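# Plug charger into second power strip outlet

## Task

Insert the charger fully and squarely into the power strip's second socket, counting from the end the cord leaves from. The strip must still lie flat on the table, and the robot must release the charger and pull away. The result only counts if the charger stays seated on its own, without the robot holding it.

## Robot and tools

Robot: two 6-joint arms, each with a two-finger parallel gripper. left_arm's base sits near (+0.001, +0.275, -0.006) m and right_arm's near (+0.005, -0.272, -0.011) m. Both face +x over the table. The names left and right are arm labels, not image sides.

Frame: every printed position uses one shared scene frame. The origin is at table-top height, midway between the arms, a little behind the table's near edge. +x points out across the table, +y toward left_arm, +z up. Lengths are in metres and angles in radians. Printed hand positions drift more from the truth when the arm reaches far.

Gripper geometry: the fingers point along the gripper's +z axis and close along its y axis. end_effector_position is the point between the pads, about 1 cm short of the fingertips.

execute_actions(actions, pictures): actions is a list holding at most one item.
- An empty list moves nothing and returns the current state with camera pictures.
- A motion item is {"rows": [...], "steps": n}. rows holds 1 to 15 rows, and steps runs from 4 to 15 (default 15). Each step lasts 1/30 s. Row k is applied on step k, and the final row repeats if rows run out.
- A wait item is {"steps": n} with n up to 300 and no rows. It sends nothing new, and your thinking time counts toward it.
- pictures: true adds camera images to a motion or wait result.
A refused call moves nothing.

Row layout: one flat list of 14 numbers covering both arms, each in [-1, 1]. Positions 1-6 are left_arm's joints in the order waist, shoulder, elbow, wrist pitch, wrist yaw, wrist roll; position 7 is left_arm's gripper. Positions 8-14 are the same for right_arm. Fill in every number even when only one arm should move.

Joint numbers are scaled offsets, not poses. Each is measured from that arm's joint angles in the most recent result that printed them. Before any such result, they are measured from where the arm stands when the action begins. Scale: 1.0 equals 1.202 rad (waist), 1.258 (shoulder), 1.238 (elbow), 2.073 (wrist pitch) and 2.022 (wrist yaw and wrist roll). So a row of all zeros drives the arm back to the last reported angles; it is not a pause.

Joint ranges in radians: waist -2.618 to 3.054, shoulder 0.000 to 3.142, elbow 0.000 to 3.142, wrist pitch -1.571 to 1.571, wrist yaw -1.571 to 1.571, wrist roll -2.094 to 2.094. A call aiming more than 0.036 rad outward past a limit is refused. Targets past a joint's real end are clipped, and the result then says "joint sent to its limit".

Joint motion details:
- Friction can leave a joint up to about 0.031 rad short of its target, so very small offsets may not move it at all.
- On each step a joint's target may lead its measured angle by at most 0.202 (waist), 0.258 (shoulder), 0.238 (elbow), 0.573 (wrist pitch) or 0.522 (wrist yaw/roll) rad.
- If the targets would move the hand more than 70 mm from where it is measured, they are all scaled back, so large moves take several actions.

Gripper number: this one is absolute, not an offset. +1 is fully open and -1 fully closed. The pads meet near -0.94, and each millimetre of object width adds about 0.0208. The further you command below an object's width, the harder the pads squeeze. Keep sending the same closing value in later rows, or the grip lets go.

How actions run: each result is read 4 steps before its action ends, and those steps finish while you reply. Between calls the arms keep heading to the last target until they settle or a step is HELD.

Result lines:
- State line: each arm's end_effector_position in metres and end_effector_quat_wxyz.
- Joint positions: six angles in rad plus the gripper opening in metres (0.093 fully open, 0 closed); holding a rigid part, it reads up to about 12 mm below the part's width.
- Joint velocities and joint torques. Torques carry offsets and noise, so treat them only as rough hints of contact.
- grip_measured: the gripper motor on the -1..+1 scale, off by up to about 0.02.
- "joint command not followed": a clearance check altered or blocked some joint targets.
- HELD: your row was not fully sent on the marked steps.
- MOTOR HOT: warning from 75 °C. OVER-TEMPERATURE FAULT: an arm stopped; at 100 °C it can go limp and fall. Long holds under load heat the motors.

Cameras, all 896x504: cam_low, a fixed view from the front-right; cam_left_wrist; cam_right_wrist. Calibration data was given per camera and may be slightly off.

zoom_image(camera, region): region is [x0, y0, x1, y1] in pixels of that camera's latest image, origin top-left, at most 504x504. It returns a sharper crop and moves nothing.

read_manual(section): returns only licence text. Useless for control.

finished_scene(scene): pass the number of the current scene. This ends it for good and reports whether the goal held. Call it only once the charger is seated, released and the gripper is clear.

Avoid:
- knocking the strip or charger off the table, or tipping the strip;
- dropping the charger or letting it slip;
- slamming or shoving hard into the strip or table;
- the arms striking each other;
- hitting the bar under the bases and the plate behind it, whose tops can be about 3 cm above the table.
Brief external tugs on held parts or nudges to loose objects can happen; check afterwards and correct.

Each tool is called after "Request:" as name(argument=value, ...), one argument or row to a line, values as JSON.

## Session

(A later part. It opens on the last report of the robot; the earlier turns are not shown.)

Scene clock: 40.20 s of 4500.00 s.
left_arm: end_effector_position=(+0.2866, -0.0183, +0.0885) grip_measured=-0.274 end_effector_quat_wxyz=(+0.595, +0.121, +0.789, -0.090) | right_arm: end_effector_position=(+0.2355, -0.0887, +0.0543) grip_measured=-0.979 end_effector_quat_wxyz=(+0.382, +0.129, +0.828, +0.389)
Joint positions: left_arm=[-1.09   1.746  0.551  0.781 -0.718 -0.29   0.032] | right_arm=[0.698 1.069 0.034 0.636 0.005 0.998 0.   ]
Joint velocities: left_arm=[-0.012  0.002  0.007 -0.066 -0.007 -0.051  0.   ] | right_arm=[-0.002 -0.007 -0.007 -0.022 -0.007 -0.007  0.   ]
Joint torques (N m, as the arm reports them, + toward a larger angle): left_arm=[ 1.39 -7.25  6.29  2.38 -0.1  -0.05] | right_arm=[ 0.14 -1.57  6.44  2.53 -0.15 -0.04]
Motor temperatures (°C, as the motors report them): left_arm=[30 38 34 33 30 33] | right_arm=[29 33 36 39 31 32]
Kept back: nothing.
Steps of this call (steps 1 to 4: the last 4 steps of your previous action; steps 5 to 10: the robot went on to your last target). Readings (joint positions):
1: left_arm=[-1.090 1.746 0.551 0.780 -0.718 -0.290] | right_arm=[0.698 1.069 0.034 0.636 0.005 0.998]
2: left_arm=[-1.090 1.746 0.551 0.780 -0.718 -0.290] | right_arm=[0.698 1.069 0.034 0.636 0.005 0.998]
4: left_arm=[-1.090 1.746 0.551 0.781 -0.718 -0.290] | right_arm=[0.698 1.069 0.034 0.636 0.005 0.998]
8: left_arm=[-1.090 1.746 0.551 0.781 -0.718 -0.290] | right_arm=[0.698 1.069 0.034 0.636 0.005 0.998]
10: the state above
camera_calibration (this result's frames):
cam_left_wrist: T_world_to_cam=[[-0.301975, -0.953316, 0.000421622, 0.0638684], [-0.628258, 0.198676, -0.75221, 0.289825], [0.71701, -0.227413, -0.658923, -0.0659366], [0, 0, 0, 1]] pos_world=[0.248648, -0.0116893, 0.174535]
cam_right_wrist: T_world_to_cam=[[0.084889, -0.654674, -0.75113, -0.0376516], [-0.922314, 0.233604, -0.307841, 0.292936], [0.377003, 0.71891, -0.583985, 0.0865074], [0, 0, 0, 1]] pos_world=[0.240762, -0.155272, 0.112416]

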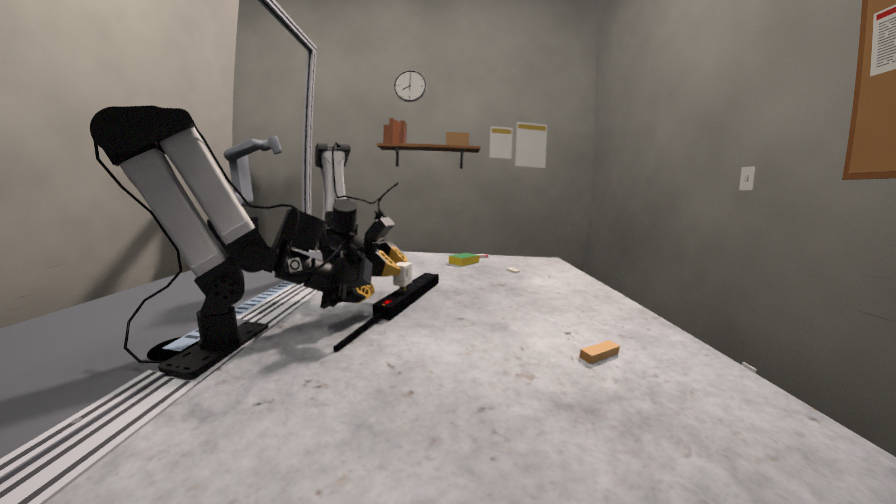

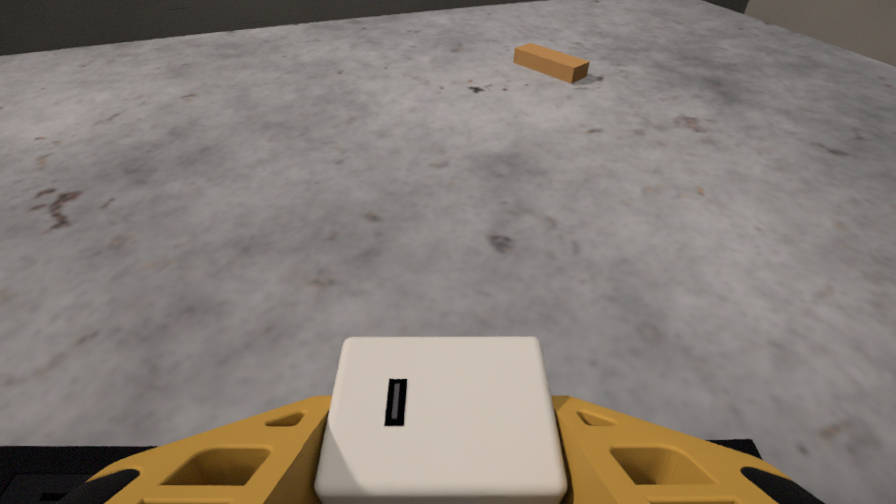

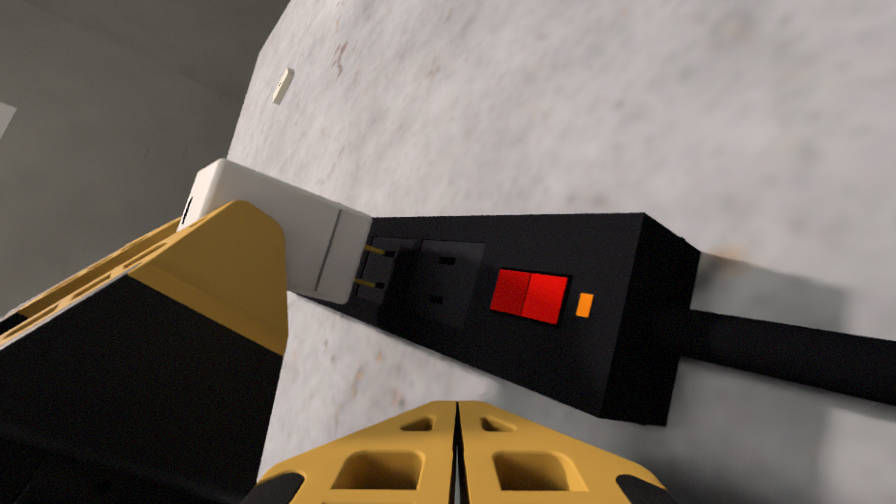

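Request:
execute_actions(
  actions=[
    {"rows": [[0,0.006,0,0.015,-0.005,0,-0.4, 0,0,0,0,0,0,-1],[0,0.010,0,0.016,-0.008,0,-0.4, 0,0,0,0,0,0,-1],[0,0.012,0,0.017,-0.010,0,-0.4, 0,0,0,0,0,0,-1],[0,0.014,0,0.018,-0.0115,0,-0.4, 0,0,0,0,0,0,-1],[0,0.016,0,0.019,-0.0132,0,-0.4, 0,0,0,0,0,0,-1],[0,0.0175,0,0.020,-0.0132,0,-0.4, 0,0,0,0,0,0,-1],[0,0.019,0,0.0207,-0.0132,0,-0.4, 0,0,0,0,0,0,-1],[0,0.0205,0,0.0207,-0.0132,0,-0.4, 0,0,0,0,0,0,-1],[0,0.0216,0,0.0207,-0.0132,0,-0.4, 0,0,0,0,0,0,-1]], "steps": 15},
  ],
)

Request:
execute_actions(
  actions=[
    {"steps": 10},
  ],
  pictures=true,
)

Scene clock: 46.57 s of 4500.00 s.
left_arm: end_effector_position=(+0.2876, -0.0172, +0.0853) grip_measured=-0.274 end_effector_quat_wxyz=(+0.596, +0.119, +0.790, -0.085) | right_arm: end_effector_position=(+0.2355, -0.0887, +0.0543) grip_measured=-0.979 end_effector_quat_wxyz=(+0.382, +0.129, +0.828, +0.389)
Joint positions: left_arm=[-1.09   1.76   0.551  0.792 -0.728 -0.29   0.032] | right_arm=[0.698 1.069 0.034 0.636 0.005 0.998 0.   ]
Joint velocities: left_arm=[-0.007  0.037 -0.007  0.051 -0.037 -0.007 -0.001] | right_arm=[ 0.007  0.002  0.007 -0.007  0.007 -0.022  0.   ]
Joint torques (N m, as the arm reports them, + toward a larger angle): left_arm=[ 0.14 -6.57  6.16  2.37 -0.28 -0.03] | right_arm=[ 0.16 -1.56  6.47  2.53 -0.14 -0.07]
Motor temperatures (°C, as the motors report them): left_arm=[30 38 34 34 30 33] | right_arm=[29 33 36 40 31 32]
Steps of this call (steps 1 to 15: the robot went on to your last target; steps 16 to 90: nothing new was sent; then 3.00 s passed at rest; steps 91 to 101: the first 11 steps of this action). Readings (joint positions):
91: left_arm=[-1.090 1.746 0.551 0.781 -0.718 -0.290] | right_arm=[0.698 1.069 0.034 0.636 0.005 0.998]
92: left_arm=[-1.090 1.746 0.551 0.781 -0.718 -0.290] | right_arm=[0.698 1.069 0.034 0.636 0.005 0.998]
94: left_arm=[-1.090 1.746 0.551 0.783 -0.720 -0.290] | right_arm=[0.698 1.069 0.034 0.636 0.005 0.998]
98: left_arm=[-1.090 1.752 0.551 0.791 -0.726 -0.290] | right_arm=[0.698 1.069 0.034 0.636 0.005 0.998]
101: the state above

Scene clock: 46.90 s of 4500.00 s.
left_arm: end_effector_position=(+0.2877, -0.0170, +0.0849) grip_measured=-0.274 end_effector_quat_wxyz=(+0.596, +0.119, +0.790, -0.084) | right_arm: end_effector_position=(+0.2355, -0.0887, +0.0543) grip_measured=-0.979 end_effector_quat_wxyz=(+0.382, +0.129, +0.828, +0.389)
Joint positions: left_arm=[-1.09   1.762  0.551  0.792 -0.729 -0.29   0.032] | right_arm=[0.698 1.069 0.034 0.636 0.005 0.998 0.   ]
Joint velocities: left_arm=[ 0.007 -0.007 -0.012 -0.081  0.081  0.022  0.   ] | right_arm=[-0.002  0.007  0.002  0.022 -0.007 -0.022  0.   ]
Joint torques (N m, as the arm reports them, + toward a larger angle): left_arm=[ 0.15 -6.46  6.21  2.38 -0.29 -0.04] | right_arm=[ 0.15 -1.57  6.48  2.54 -0.14 -0.07]
Motor temperatures (°C, as the motors report them): left_arm=[30 38 34 34 30 33] | right_arm=[29 33 36 40 31 32]
Kept back: nothing.
Steps of this call (steps 1 to 4: the last 4 steps of your previous action; steps 5 to 10: the robot went on to your last target). Readings (joint positions):
1: left_arm=[-1.090 1.762 0.551 0.792 -0.728 -0.290] | right_arm=[0.698 1.069 0.034 0.636 0.005 0.998]
2: left_arm=[-1.090 1.762 0.551 0.792 -0.728 -0.290] | right_arm=[0.698 1.069 0.034 0.636 0.005 0.998]
4: left_arm=[-1.090 1.762 0.551 0.792 -0.729 -0.290] | right_arm=[0.698 1.069 0.034 0.636 0.005 0.998]
8: left_arm=[-1.090 1.762 0.551 0.792 -0.729 -0.290] | right_arm=[0.698 1.069 0.034 0.636 0.005 0.998]
10: the state above
camera_calibration (this result's frames):
cam_left_wrist: T_world_to_cam=[[-0.291783, -0.956464, -0.00631658, 0.0630533], [-0.629239, 0.196924, -0.751851, 0.287723], [0.720362, -0.215403, -0.659303, -0.0694477], [0, 0, 0, 1]] pos_world=[0.249472, -0.0113105, 0.170936]
cam_right_wrist: T_world_to_cam=[[0.084889, -0.654674, -0.75113, -0.0376516], [-0.922314, 0.233604, -0.307841, 0.292936], [0.377003, 0.71891, -0.583985, 0.0865074], [0, 0, 0, 1]] pos_world=[0.240762, -0.155272, 0.112416]

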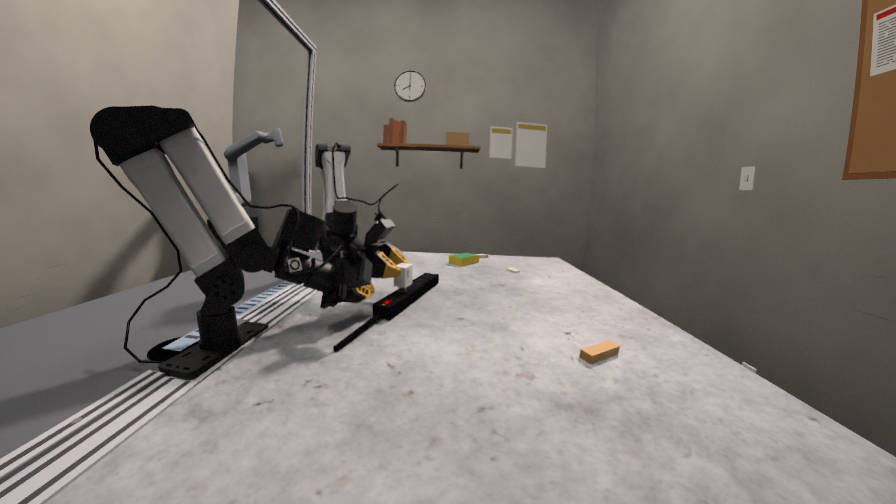

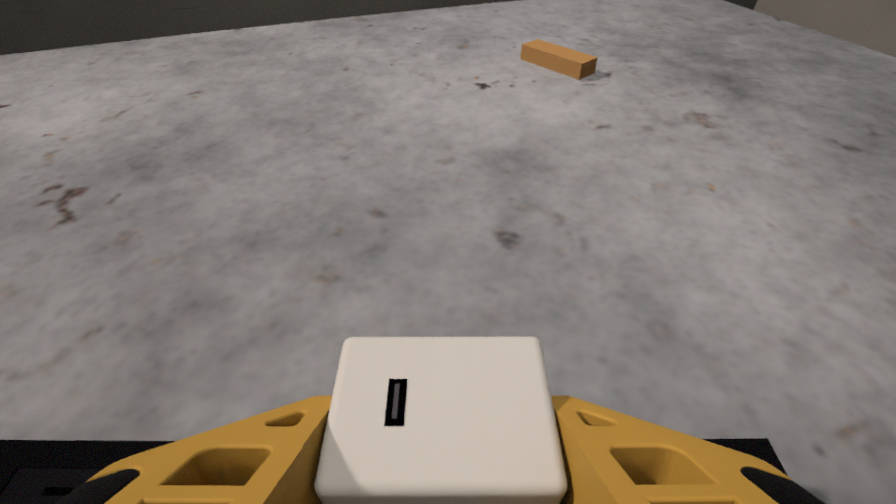

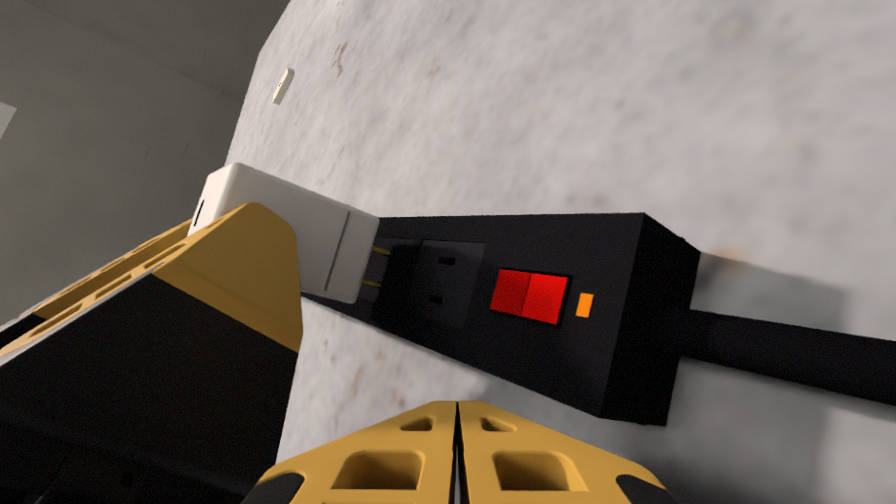

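Request:
execute_actions(
  actions=[],
)

Scene clock: 47.97 s of 4500.00 s.
left_arm: end_effector_position=(+0.2877, -0.0169, +0.0850) grip_measured=-0.274 end_effector_quat_wxyz=(+0.596, +0.119, +0.790, -0.084) | right_arm: end_effector_position=(+0.2355, -0.0887, +0.0543) grip_measured=-0.979 end_effector_quat_wxyz=(+0.382, +0.129, +0.828, +0.389)
Joint positions: left_arm=[-1.09   1.762  0.551  0.793 -0.73  -0.29   0.032] | right_arm=[0.698 1.069 0.034 0.636 0.005 0.998 0.   ]
Joint velocities: left_arm=[ 0.007 -0.007  0.007 -0.007 -0.007 -0.095 -0.   ] | right_arm=[ 0.017 -0.002 -0.002 -0.022 -0.007 -0.037  0.   ]
Joint torques (N m, as the arm reports them, + toward a larger angle): left_arm=[ 0.13 -6.45  6.2   2.37 -0.24 -0.04] | right_arm=[ 0.13 -1.62  6.46  2.54 -0.15 -0.06]
Motor temperatures (°C, as the motors report them): left_arm=[30 38 34 34 30 33] | right_arm=[29 33 36 40 31 32]
Kept back: nothing.
Steps of this call (steps 1 to 15: the robot went on to your last target; steps 16 to 32: nothing new was sent). Readings (joint positions):
1: left_arm=[-1.090 1.762 0.551 0.793 -0.729 -0.290] | right_arm=[0.698 1.069 0.034 0.636 0.005 0.998]
2: left_arm=[-1.090 1.762 0.551 0.793 -0.729 -0.290] | right_arm=[0.698 1.069 0.034 0.636 0.005 0.998]
4: left_arm=[-1.090 1.762 0.551 0.793 -0.729 -0.290] | right_arm=[0.698 1.069 0.034 0.636 0.005 0.998]
8: left_arm=[-1.090 1.762 0.551 0.793 -0.729 -0.290] | right_arm=[0.698 1.069 0.034 0.636 0.005 0.998]
32: the state above
All arms were judged still, so your last target was given up. Only a new action makes them travel on or press farther. Fingers that are still opening or closing keep moving.
camera_calibration (this result's frames):
cam_left_wrist: T_world_to_cam=[[-0.291456, -0.956564, -0.00615209, 0.0629831], [-0.629064, 0.196507, -0.752106, 0.28777], [0.720646, -0.215336, -0.659014, -0.0695139], [0, 0, 0, 1]] pos_world=[0.249478, -0.0112702, 0.17101]
cam_right_wrist: T_world_to_cam=[[0.084889, -0.654674, -0.75113, -0.0376516], [-0.922314, 0.233604, -0.307841, 0.292936], [0.377003, 0.71891, -0.583985, 0.0865074], [0, 0, 0, 1]] pos_world=[0.240762, -0.155272, 0.112416]

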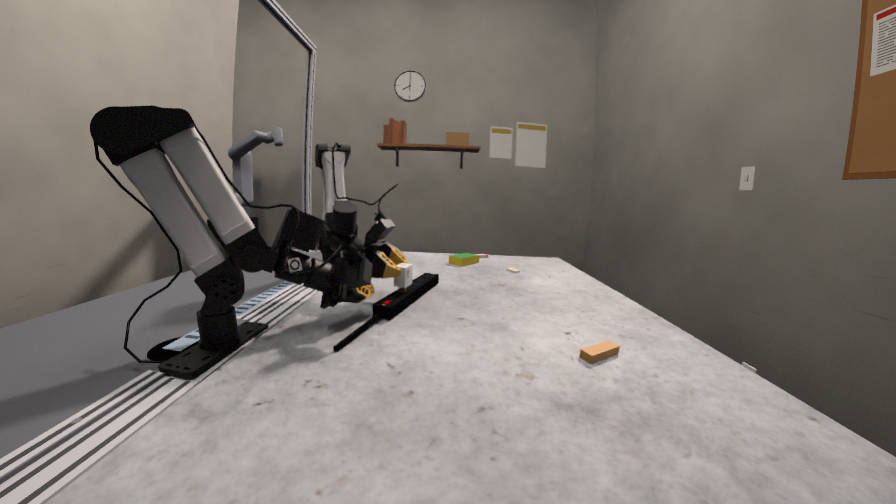

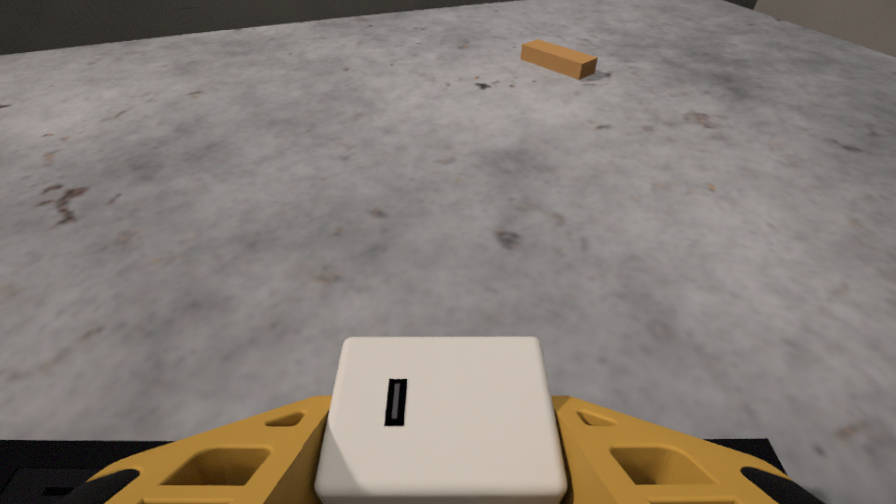

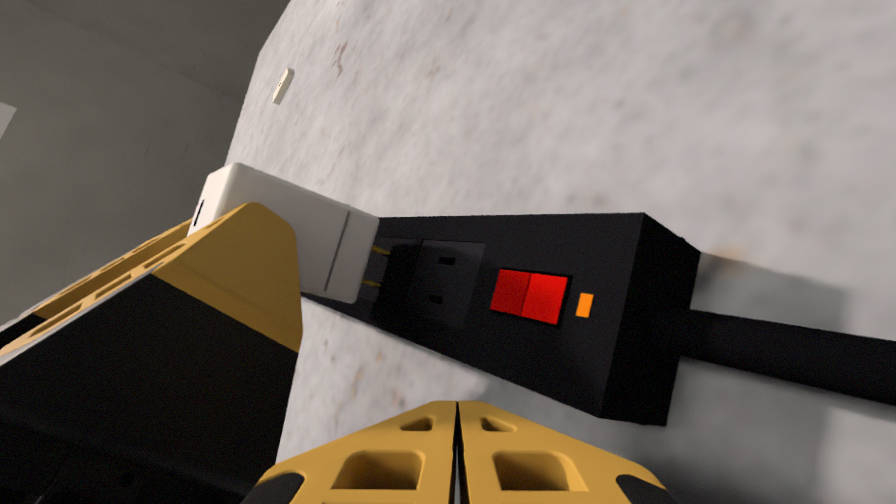

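Request:
zoom_image(
  camera="cam_right_wrist",
  region=[345, 230, 415, 300],
)

Region (345, 230, 415, 300) of cam_right_wrist's 896x504 image, scaled by 7.200, with more detail than that image has.

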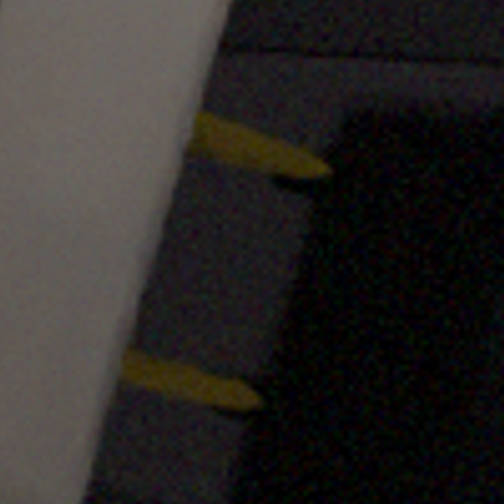

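Request:
execute_actions(
  actions=[
    {"rows": [[0,0.0150,0,0.0180,0,0,-0.4,0,0,0,0,0,0,-1]], "steps": 15},
  ],
  pictures=true,
)

Request:
zoom_image(
  camera="cam_right_wrist",
  region=[345, 230, 415, 300],
)

Scene clock: 48.80 s of 4500.00 s.
left_arm: end_effector_position=(+0.2879, -0.0173, +0.0860) grip_measured=-0.274 end_effector_quat_wxyz=(+0.597, +0.118, +0.789, -0.086) | right_arm: end_effector_position=(+0.2355, -0.0887, +0.0543) grip_measured=-0.979 end_effector_quat_wxyz=(+0.382, +0.129, +0.828, +0.389)
Joint positions: left_arm=[-1.09   1.762  0.551  0.798 -0.73  -0.29   0.032] | right_arm=[0.698 1.069 0.034 0.636 0.005 0.998 0.   ]
Joint velocities: left_arm=[-0.012 -0.017 -0.017 -0.022  0.007 -0.037 -0.   ] | right_arm=[-0.012  0.002  0.007 -0.066 -0.095  0.022  0.   ]
Joint torques (N m, as the arm reports them, + toward a larger angle): left_arm=[ 0.13 -5.84  6.17  2.35 -0.1  -0.04] | right_arm=[ 0.15 -1.61  6.46  2.53 -0.15 -0.07]
Motor temperatures (°C, as the motors report them): left_arm=[30 38 34 34 30 33] | right_arm=[29 33 36 40 31 32]
Steps of this call (steps 1 to 14: nothing new was sent; steps 15 to 25: the first 11 steps of this action). Readings (joint positions):
15: left_arm=[-1.090 1.762 0.551 0.793 -0.730 -0.290] | right_arm=[0.698 1.069 0.034 0.636 0.005 0.998]
16: left_arm=[-1.090 1.762 0.551 0.794 -0.730 -0.290] | right_arm=[0.698 1.069 0.034 0.636 0.005 0.998]
18: left_arm=[-1.090 1.762 0.551 0.796 -0.730 -0.290] | right_arm=[0.698 1.069 0.034 0.636 0.005 0.998]
22: left_arm=[-1.090 1.762 0.551 0.798 -0.730 -0.290] | right_arm=[0.698 1.069 0.034 0.636 0.005 0.998]
25: the state above
camera_calibration (this result's frames):
cam_left_wrist: T_world_to_cam=[[-0.291587, -0.956541, -0.00243061, 0.0623962], [-0.627095, 0.193078, -0.754635, 0.288284], [0.722309, -0.218517, -0.656141, -0.0698589], [0, 0, 0, 1]] pos_world=[0.249435, -0.0112421, 0.171864]
cam_right_wrist: T_world_to_cam=[[0.084889, -0.654674, -0.75113, -0.0376516], [-0.922314, 0.233604, -0.307841, 0.292936], [0.377003, 0.71891, -0.583985, 0.0865074], [0, 0, 0, 1]] pos_world=[0.240762, -0.155272, 0.112416]

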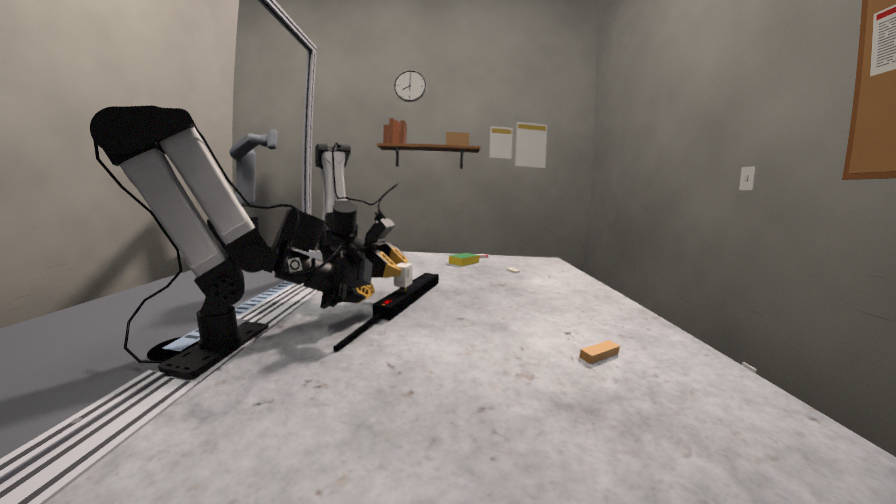

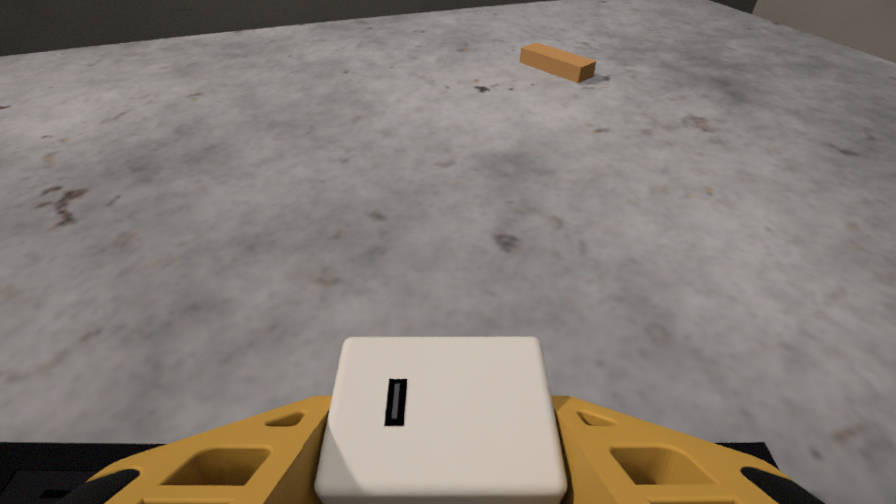

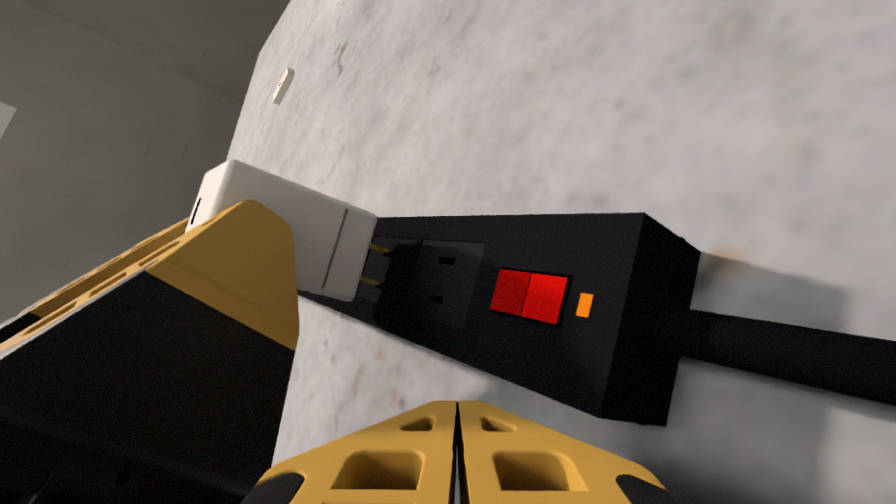

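Region (345, 230, 415, 300) of cam_right_wrist's 896x504 image, scaled by 7.200, with more detail than that image has.

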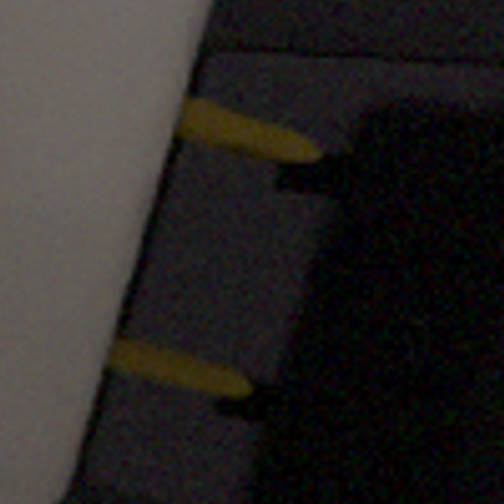

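Request:
execute_actions(
  actions=[
    {"rows": [[0,0.0185,0,0.011,0,0,-0.4,0,0,0,0,0,0,-1]], "steps": 15},
  ],
  pictures=true,
)

Request:
zoom_image(
  camera="cam_right_wrist",
  region=[345, 230, 415, 300],
)

Scene clock: 49.43 s of 4500.00 s.
left_arm: end_effector_position=(+0.2880, -0.0174, +0.0836) grip_measured=-0.274 end_effector_quat_wxyz=(+0.596, +0.119, +0.790, -0.084) | right_arm: end_effector_position=(+0.2355, -0.0887, +0.0543) grip_measured=-0.979 end_effector_quat_wxyz=(+0.382, +0.129, +0.828, +0.389)
Joint positions: left_arm=[-1.09   1.77   0.551  0.802 -0.73  -0.29   0.032] | right_arm=[0.698 1.069 0.034 0.636 0.005 0.998 0.   ]
Joint velocities: left_arm=[-0.012 -0.012 -0.002 -0.066  0.007 -0.051 -0.   ] | right_arm=[-0.002  0.002  0.012 -0.037  0.007  0.022  0.   ]
Joint torques (N m, as the arm reports them, + toward a larger angle): left_arm=[ 0.18 -6.23  6.15  2.25 -0.1  -0.04] | right_arm=[ 0.13 -1.62  6.47  2.53 -0.14 -0.07]
Motor temperatures (°C, as the motors report them): left_arm=[30 38 34 35 30 33] | right_arm=[29 33 36 40 31 32]
Steps of this call (steps 1 to 4: the last 4 steps of your previous action; steps 5 to 8: the robot went on to your last target; steps 9 to 19: the first 11 steps of this action). Readings (joint positions):
9: left_arm=[-1.090 1.763 0.551 0.799 -0.730 -0.290] | right_arm=[0.698 1.069 0.034 0.636 0.005 0.998]
10: left_arm=[-1.090 1.765 0.551 0.799 -0.730 -0.290] | right_arm=[0.698 1.069 0.034 0.636 0.005 0.998]
12: left_arm=[-1.090 1.770 0.551 0.801 -0.730 -0.290] | right_arm=[0.698 1.069 0.034 0.636 0.005 0.998]
16: left_arm=[-1.090 1.770 0.551 0.802 -0.730 -0.290] | right_arm=[0.698 1.069 0.034 0.636 0.005 0.998]
19: the state above
camera_calibration (this result's frames):
cam_left_wrist: T_world_to_cam=[[-0.291483, -0.956561, -0.00535459, 0.0625735], [-0.628643, 0.195773, -0.752649, 0.286896], [0.721003, -0.216019, -0.6584, -0.0709096], [0, 0, 0, 1]] pos_world=[0.249721, -0.0116291, 0.169581]
cam_right_wrist: T_world_to_cam=[[0.084889, -0.654674, -0.75113, -0.0376516], [-0.922314, 0.233604, -0.307841, 0.292936], [0.377003, 0.71891, -0.583985, 0.0865074], [0, 0, 0, 1]] pos_world=[0.240762, -0.155272, 0.112416]

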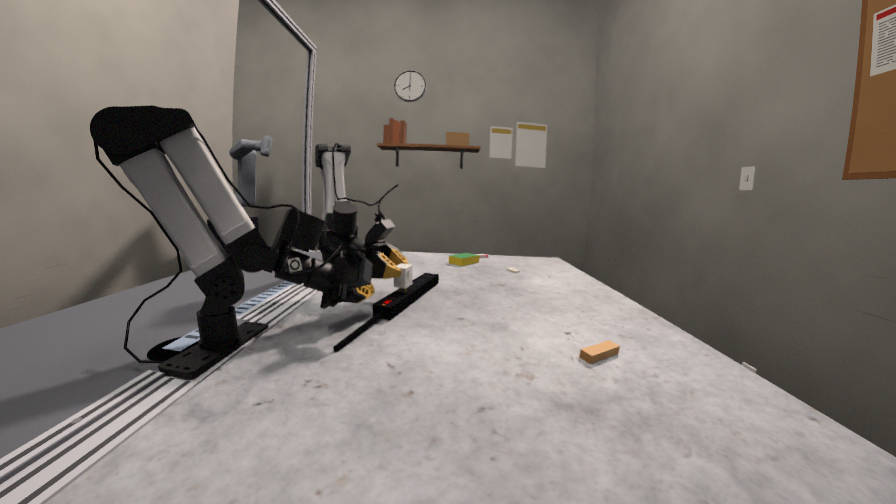

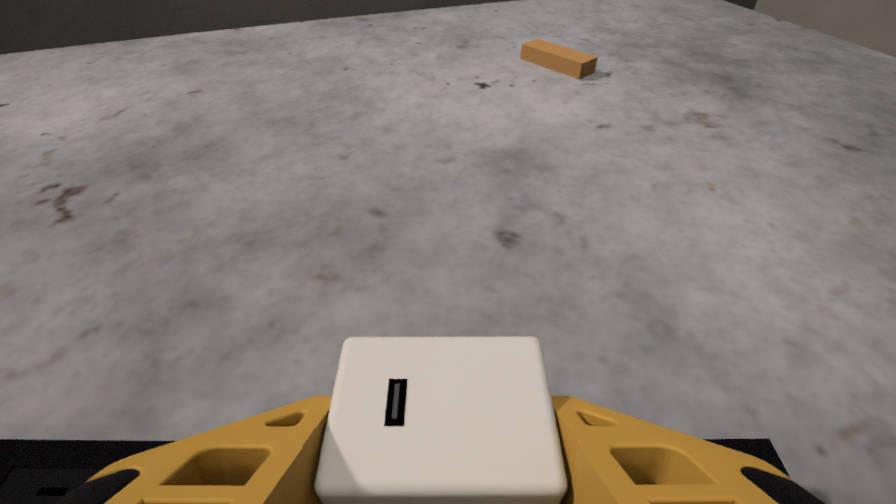

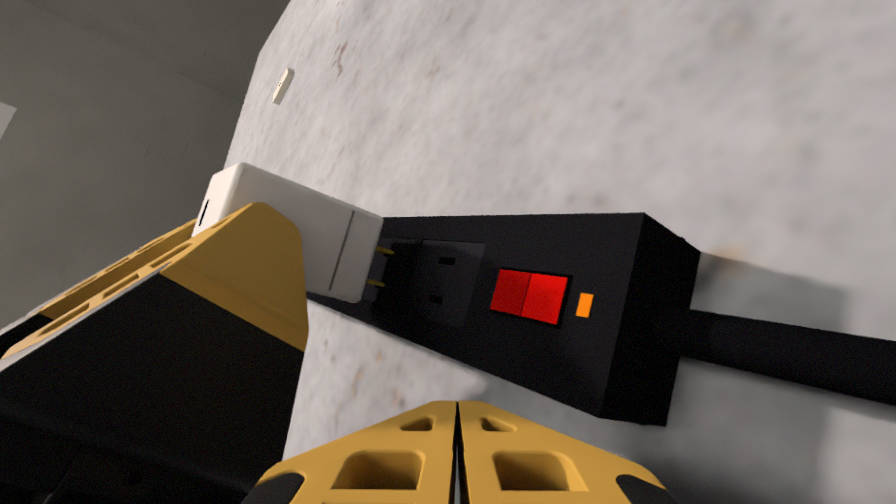

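Region (345, 230, 415, 300) of cam_right_wrist's 896x504 image, scaled by 7.200, with more detail than that image has.

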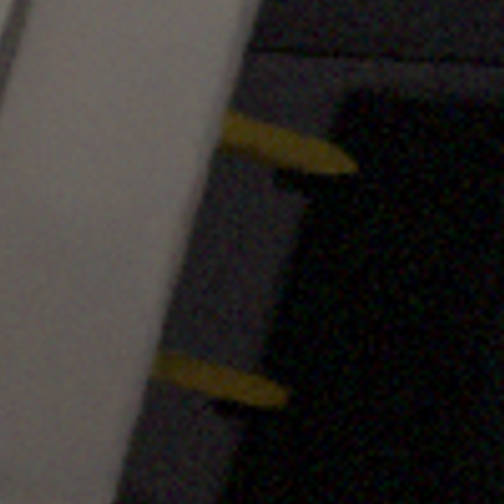

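Request:
execute_actions(
  actions=[
    {"rows": [[0,0.008,0,0.009,-0.0132,0,-0.4,0,0,0,0,0,0,-1],[0,0.008,0,0.009,-0.0132,0,-0.4,0,0,0,0,0,0,-1],[0,0.008,0,0.009,-0.0132,0,-0.4,0,0,0,0,0,0,-1],[0,0.008,0,0.009,-0.0132,0,-0.4,0,0,0,0,0,0,-1],[0,0.008,0,0.004,-0.0132,0,-0.4,0,0,0,0,0,0,-1]], "steps": 15},
  ],
)

Request:
execute_actions(
  actions=[],
)

Request:
zoom_image(
  camera="cam_right_wrist",
  region=[345, 230, 415, 300],
)

Scene clock: 50.93 s of 4500.00 s.
left_arm: end_effector_position=(+0.2885, -0.0156, +0.0836) grip_measured=-0.274 end_effector_quat_wxyz=(+0.597, +0.116, +0.790, -0.080) | right_arm: end_effector_position=(+0.2355, -0.0887, +0.0543) grip_measured=-0.979 end_effector_quat_wxyz=(+0.382, +0.129, +0.828, +0.389)
Joint positions: left_arm=[-1.09   1.77   0.551  0.8   -0.741 -0.29   0.032] | right_arm=[0.698 1.069 0.034 0.636 0.005 0.998 0.   ]
Joint velocities: left_arm=[-0.017 -0.012 -0.007 -0.037  0.022 -0.037  0.   ] | right_arm=[ 0.007  0.002 -0.022 -0.051  0.11  -0.022  0.   ]
Joint torques (N m, as the arm reports them, + toward a larger angle): left_arm=[ 0.16 -6.48  6.16  2.2  -0.26 -0.04] | right_arm=[ 0.14 -1.58  6.48  2.53 -0.15 -0.07]
Motor temperatures (°C, as the motors report them): left_arm=[30 38 34 35 30 33] | right_arm=[29 33 36 40 31 32]
Steps of this call (steps 1 to 4: the last 4 steps of your previous action; steps 5 to 15: the robot went on to your last target; steps 16 to 34: nothing new was sent; steps 35 to 45: the first 11 steps of this action). Readings (joint positions):
35: left_arm=[-1.090 1.770 0.551 0.802 -0.731 -0.290] | right_arm=[0.698 1.069 0.034 0.636 0.005 0.998]
36: left_arm=[-1.090 1.770 0.551 0.802 -0.733 -0.290] | right_arm=[0.698 1.069 0.034 0.636 0.005 0.998]
38: left_arm=[-1.090 1.770 0.551 0.802 -0.736 -0.290] | right_arm=[0.698 1.069 0.034 0.636 0.005 0.998]
42: left_arm=[-1.090 1.770 0.551 0.800 -0.740 -0.290] | right_arm=[0.698 1.069 0.034 0.636 0.005 0.998]
45: the state above

Scene clock: 51.07 s of 4500.00 s.
left_arm: end_effector_position=(+0.2886, -0.0155, +0.0837) grip_measured=-0.274 end_effector_quat_wxyz=(+0.597, +0.116, +0.790, -0.079) | right_arm: end_effector_position=(+0.2355, -0.0887, +0.0543) grip_measured=-0.979 end_effector_quat_wxyz=(+0.382, +0.129, +0.828, +0.389)
Joint positions: left_arm=[-1.09   1.77   0.551  0.8   -0.741 -0.29   0.032] | right_arm=[0.698 1.069 0.034 0.636 0.005 0.998 0.   ]
Joint velocities: left_arm=[ 0.002 -0.022  0.007  0.037 -0.022 -0.007 -0.   ] | right_arm=[ 0.002 -0.002  0.007 -0.051 -0.022 -0.051  0.   ]
Joint torques (N m, as the arm reports them, + toward a larger angle): left_arm=[ 0.13 -6.56  6.11  2.16 -0.32 -0.05] | right_arm=[ 0.13 -1.59  6.46  2.54 -0.15 -0.07]
Motor temperatures (°C, as the motors report them): left_arm=[30 38 34 35 30 33] | right_arm=[29 33 36 40 31 32]
Kept back: nothing.
Steps of this call (steps 1 to 4: the last 4 steps of your previous action). Readings (joint positions):
1: left_arm=[-1.090 1.770 0.551 0.800 -0.741 -0.290] | right_arm=[0.698 1.069 0.034 0.636 0.005 0.998]
2: left_arm=[-1.090 1.770 0.551 0.800 -0.741 -0.290] | right_arm=[0.698 1.069 0.034 0.636 0.005 0.998]
4: the state above
camera_calibration (this result's frames):
cam_left_wrist: T_world_to_cam=[[-0.281322, -0.959559, -0.0102459, 0.0620025], [-0.628578, 0.192332, -0.75359, 0.286938], [0.725084, -0.205561, -0.657265, -0.0719811], [0, 0, 0, 1]] pos_world=[0.249998, -0.0104888, 0.169558]
cam_right_wrist: T_world_to_cam=[[0.084889, -0.654674, -0.75113, -0.0376516], [-0.922314, 0.233604, -0.307841, 0.292936], [0.377003, 0.71891, -0.583985, 0.0865074], [0, 0, 0, 1]] pos_world=[0.240762, -0.155272, 0.112416]

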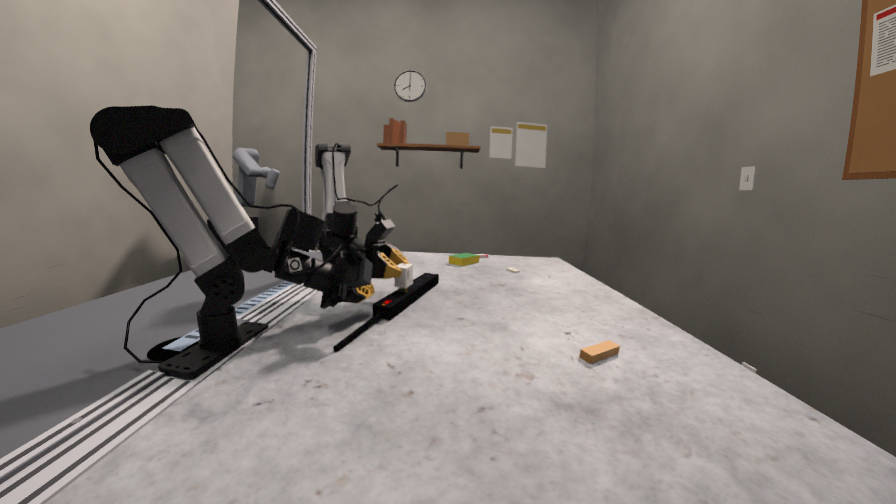

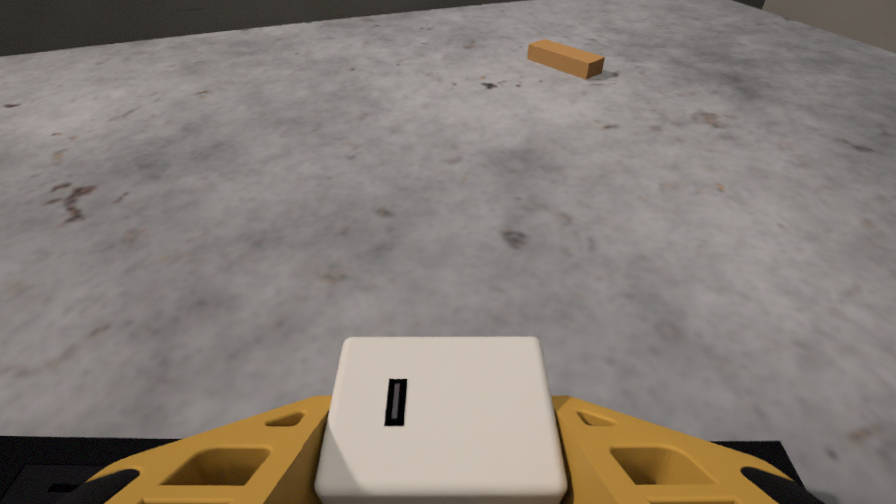

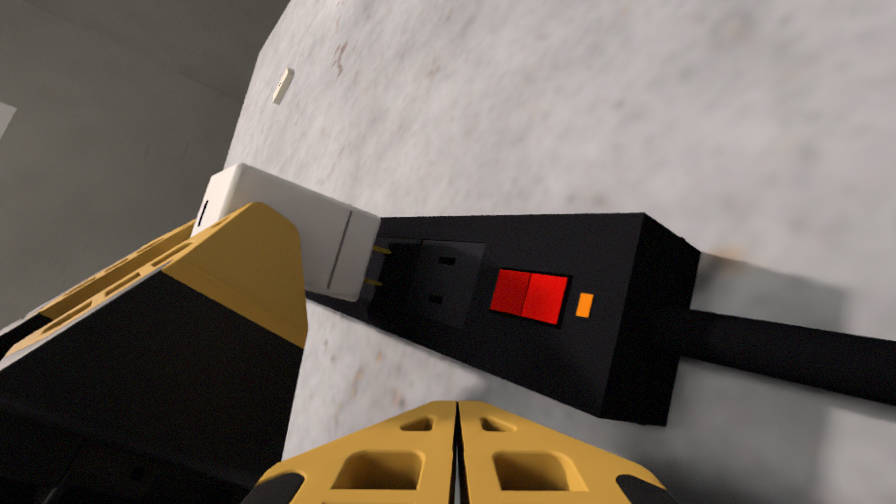

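Region (345, 230, 415, 300) of cam_right_wrist's 896x504 image, scaled by 7.200, with more detail than that image has.

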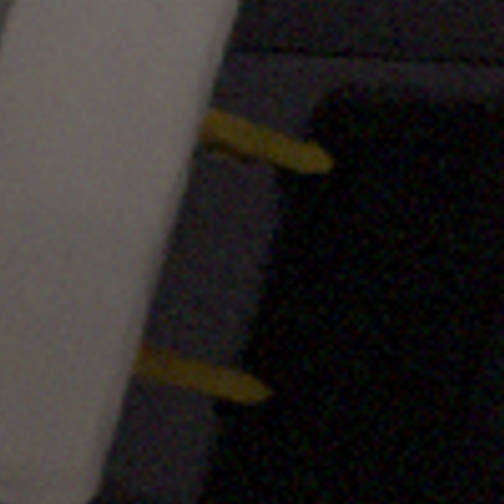

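Request:
execute_actions(
  actions=[
    {"rows": [[0,0.008,0,0.0022,-0.006,0,-0.4,0,0,0,0,0,0,-1]], "steps": 15},
  ],
)

Request:
execute_actions(
  actions=[],
)

Request:
zoom_image(
  camera="cam_right_wrist",
  region=[345, 230, 415, 300],
)

Scene clock: 52.00 s of 4500.00 s.
left_arm: end_effector_position=(+0.2886, -0.0154, +0.0835) grip_measured=-0.274 end_effector_quat_wxyz=(+0.597, +0.116, +0.790, -0.079) | right_arm: end_effector_position=(+0.2355, -0.0887, +0.0543) grip_measured=-0.979 end_effector_quat_wxyz=(+0.382, +0.129, +0.828, +0.389)
Joint positions: left_arm=[-1.09   1.77   0.551  0.799 -0.742 -0.29   0.032] | right_arm=[0.698 1.069 0.034 0.636 0.005 0.998 0.   ]
Joint velocities: left_arm=[-0.002  0.012 -0.022  0.051  0.007  0.051 -0.001] | right_arm=[-0.007 -0.017 -0.012 -0.037 -0.022 -0.081  0.   ]
Joint torques (N m, as the arm reports them, + toward a larger angle): left_arm=[ 0.14 -6.53  6.17  2.11 -0.22 -0.03] | right_arm=[ 0.13 -1.57  6.49  2.54 -0.14 -0.07]
Motor temperatures (°C, as the motors report them): left_arm=[30 38 34 35 30 33] | right_arm=[29 33 36 40 31 32]
Steps of this call (steps 1 to 15: the robot went on to your last target; steps 16 to 17: nothing new was sent; steps 18 to 28: the first 11 steps of this action). Readings (joint positions):
18: left_arm=[-1.090 1.770 0.551 0.799 -0.742 -0.290] | right_arm=[0.698 1.069 0.034 0.636 0.005 0.998]
19: left_arm=[-1.090 1.770 0.551 0.799 -0.742 -0.290] | right_arm=[0.698 1.069 0.034 0.636 0.005 0.998]
21: left_arm=[-1.090 1.770 0.551 0.799 -0.742 -0.290] | right_arm=[0.698 1.069 0.034 0.636 0.005 0.998]
25: left_arm=[-1.090 1.770 0.551 0.799 -0.742 -0.290] | right_arm=[0.698 1.069 0.034 0.636 0.005 0.998]
28: the state above

Scene clock: 52.13 s of 4500.00 s.
left_arm: end_effector_position=(+0.2886, -0.0154, +0.0835) grip_measured=-0.274 end_effector_quat_wxyz=(+0.597, +0.116, +0.790, -0.079) | right_arm: end_effector_position=(+0.2355, -0.0887, +0.0543) grip_measured=-0.979 end_effector_quat_wxyz=(+0.382, +0.129, +0.828, +0.389)
Joint positions: left_arm=[-1.09   1.77   0.551  0.799 -0.742 -0.29   0.032] | right_arm=[0.698 1.069 0.034 0.636 0.005 0.998 0.   ]
Joint velocities: left_arm=[-0.012 -0.002 -0.007 -0.022  0.007 -0.007 -0.   ] | right_arm=[-0.022  0.007  0.002  0.007  0.022  0.007  0.   ]
Joint torques (N m, as the arm reports them, + toward a larger angle): left_arm=[ 0.12 -6.57  6.17  2.1  -0.21 -0.04] | right_arm=[ 0.14 -1.61  6.48  2.54 -0.14 -0.07]
Motor temperatures (°C, as the motors report them): left_arm=[30 38 34 35 30 33] | right_arm=[29 33 36 40 31 32]
Kept back: nothing.
Steps of this call (steps 1 to 4: the last 4 steps of your previous action). Readings (joint positions):
1: left_arm=[-1.090 1.770 0.551 0.799 -0.742 -0.290] | right_arm=[0.698 1.069 0.034 0.636 0.005 0.998]
2: left_arm=[-1.090 1.770 0.551 0.799 -0.742 -0.290] | right_arm=[0.698 1.069 0.034 0.636 0.005 0.998]
4: the state above
camera_calibration (this result's frames):
cam_left_wrist: T_world_to_cam=[[-0.280968, -0.959655, -0.0108839, 0.0620574], [-0.628824, 0.192651, -0.753304, 0.286875], [0.725009, -0.20481, -0.657583, -0.0719745], [0, 0, 0, 1]] pos_world=[0.250012, -0.0104541, 0.16945]
cam_right_wrist: T_world_to_cam=[[0.084889, -0.654674, -0.75113, -0.0376516], [-0.922314, 0.233604, -0.307841, 0.292936], [0.377003, 0.71891, -0.583985, 0.0865074], [0, 0, 0, 1]] pos_world=[0.240762, -0.155272, 0.112416]

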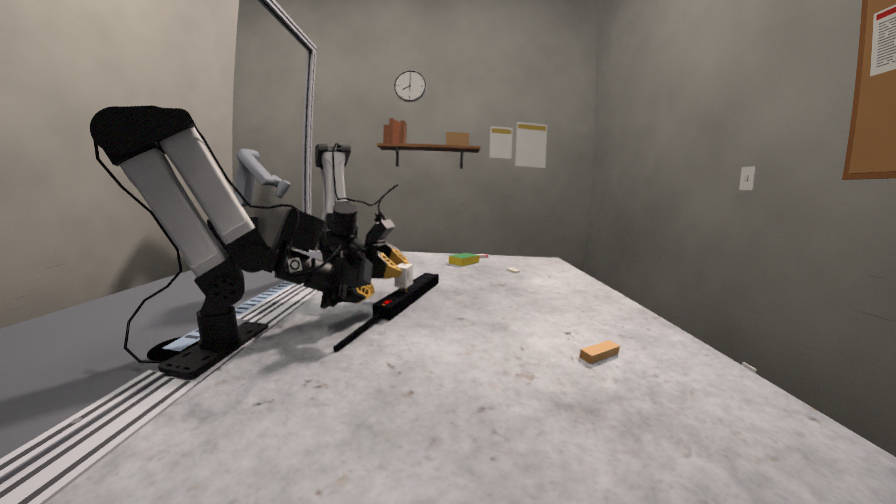

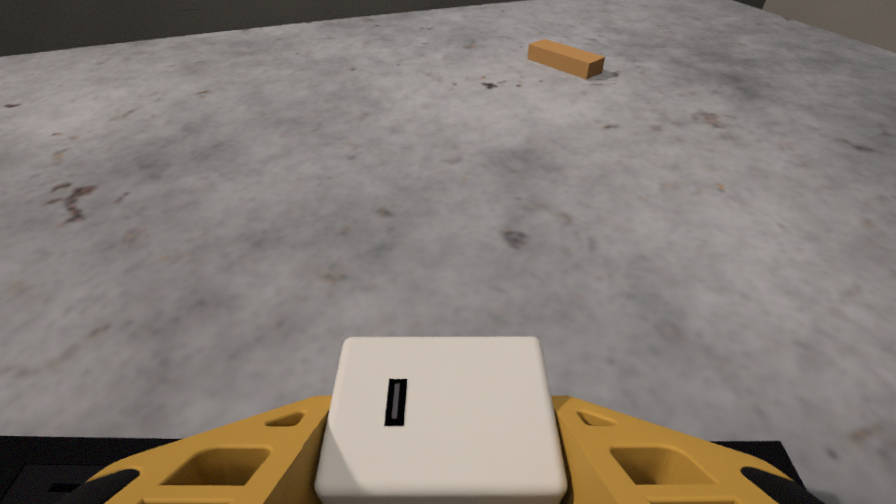

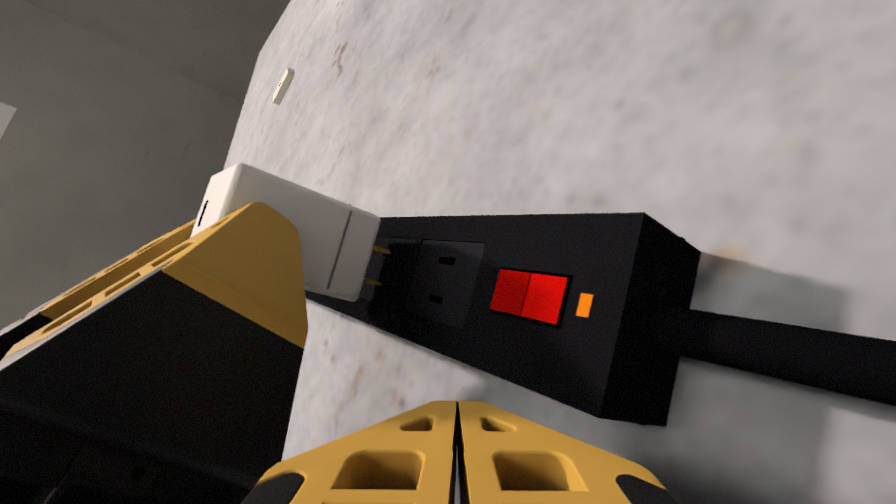

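Region (345, 230, 415, 300) of cam_right_wrist's 896x504 image, scaled by 7.200, with more detail than that image has.

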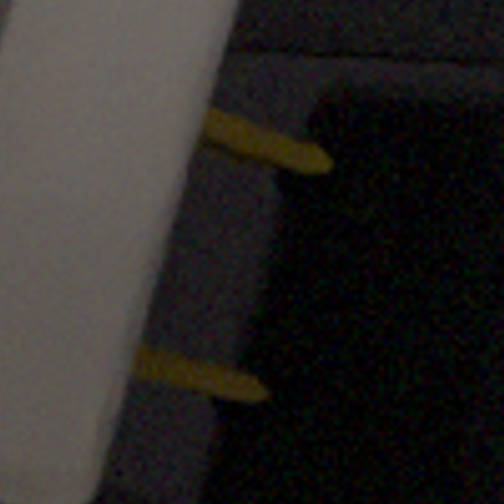

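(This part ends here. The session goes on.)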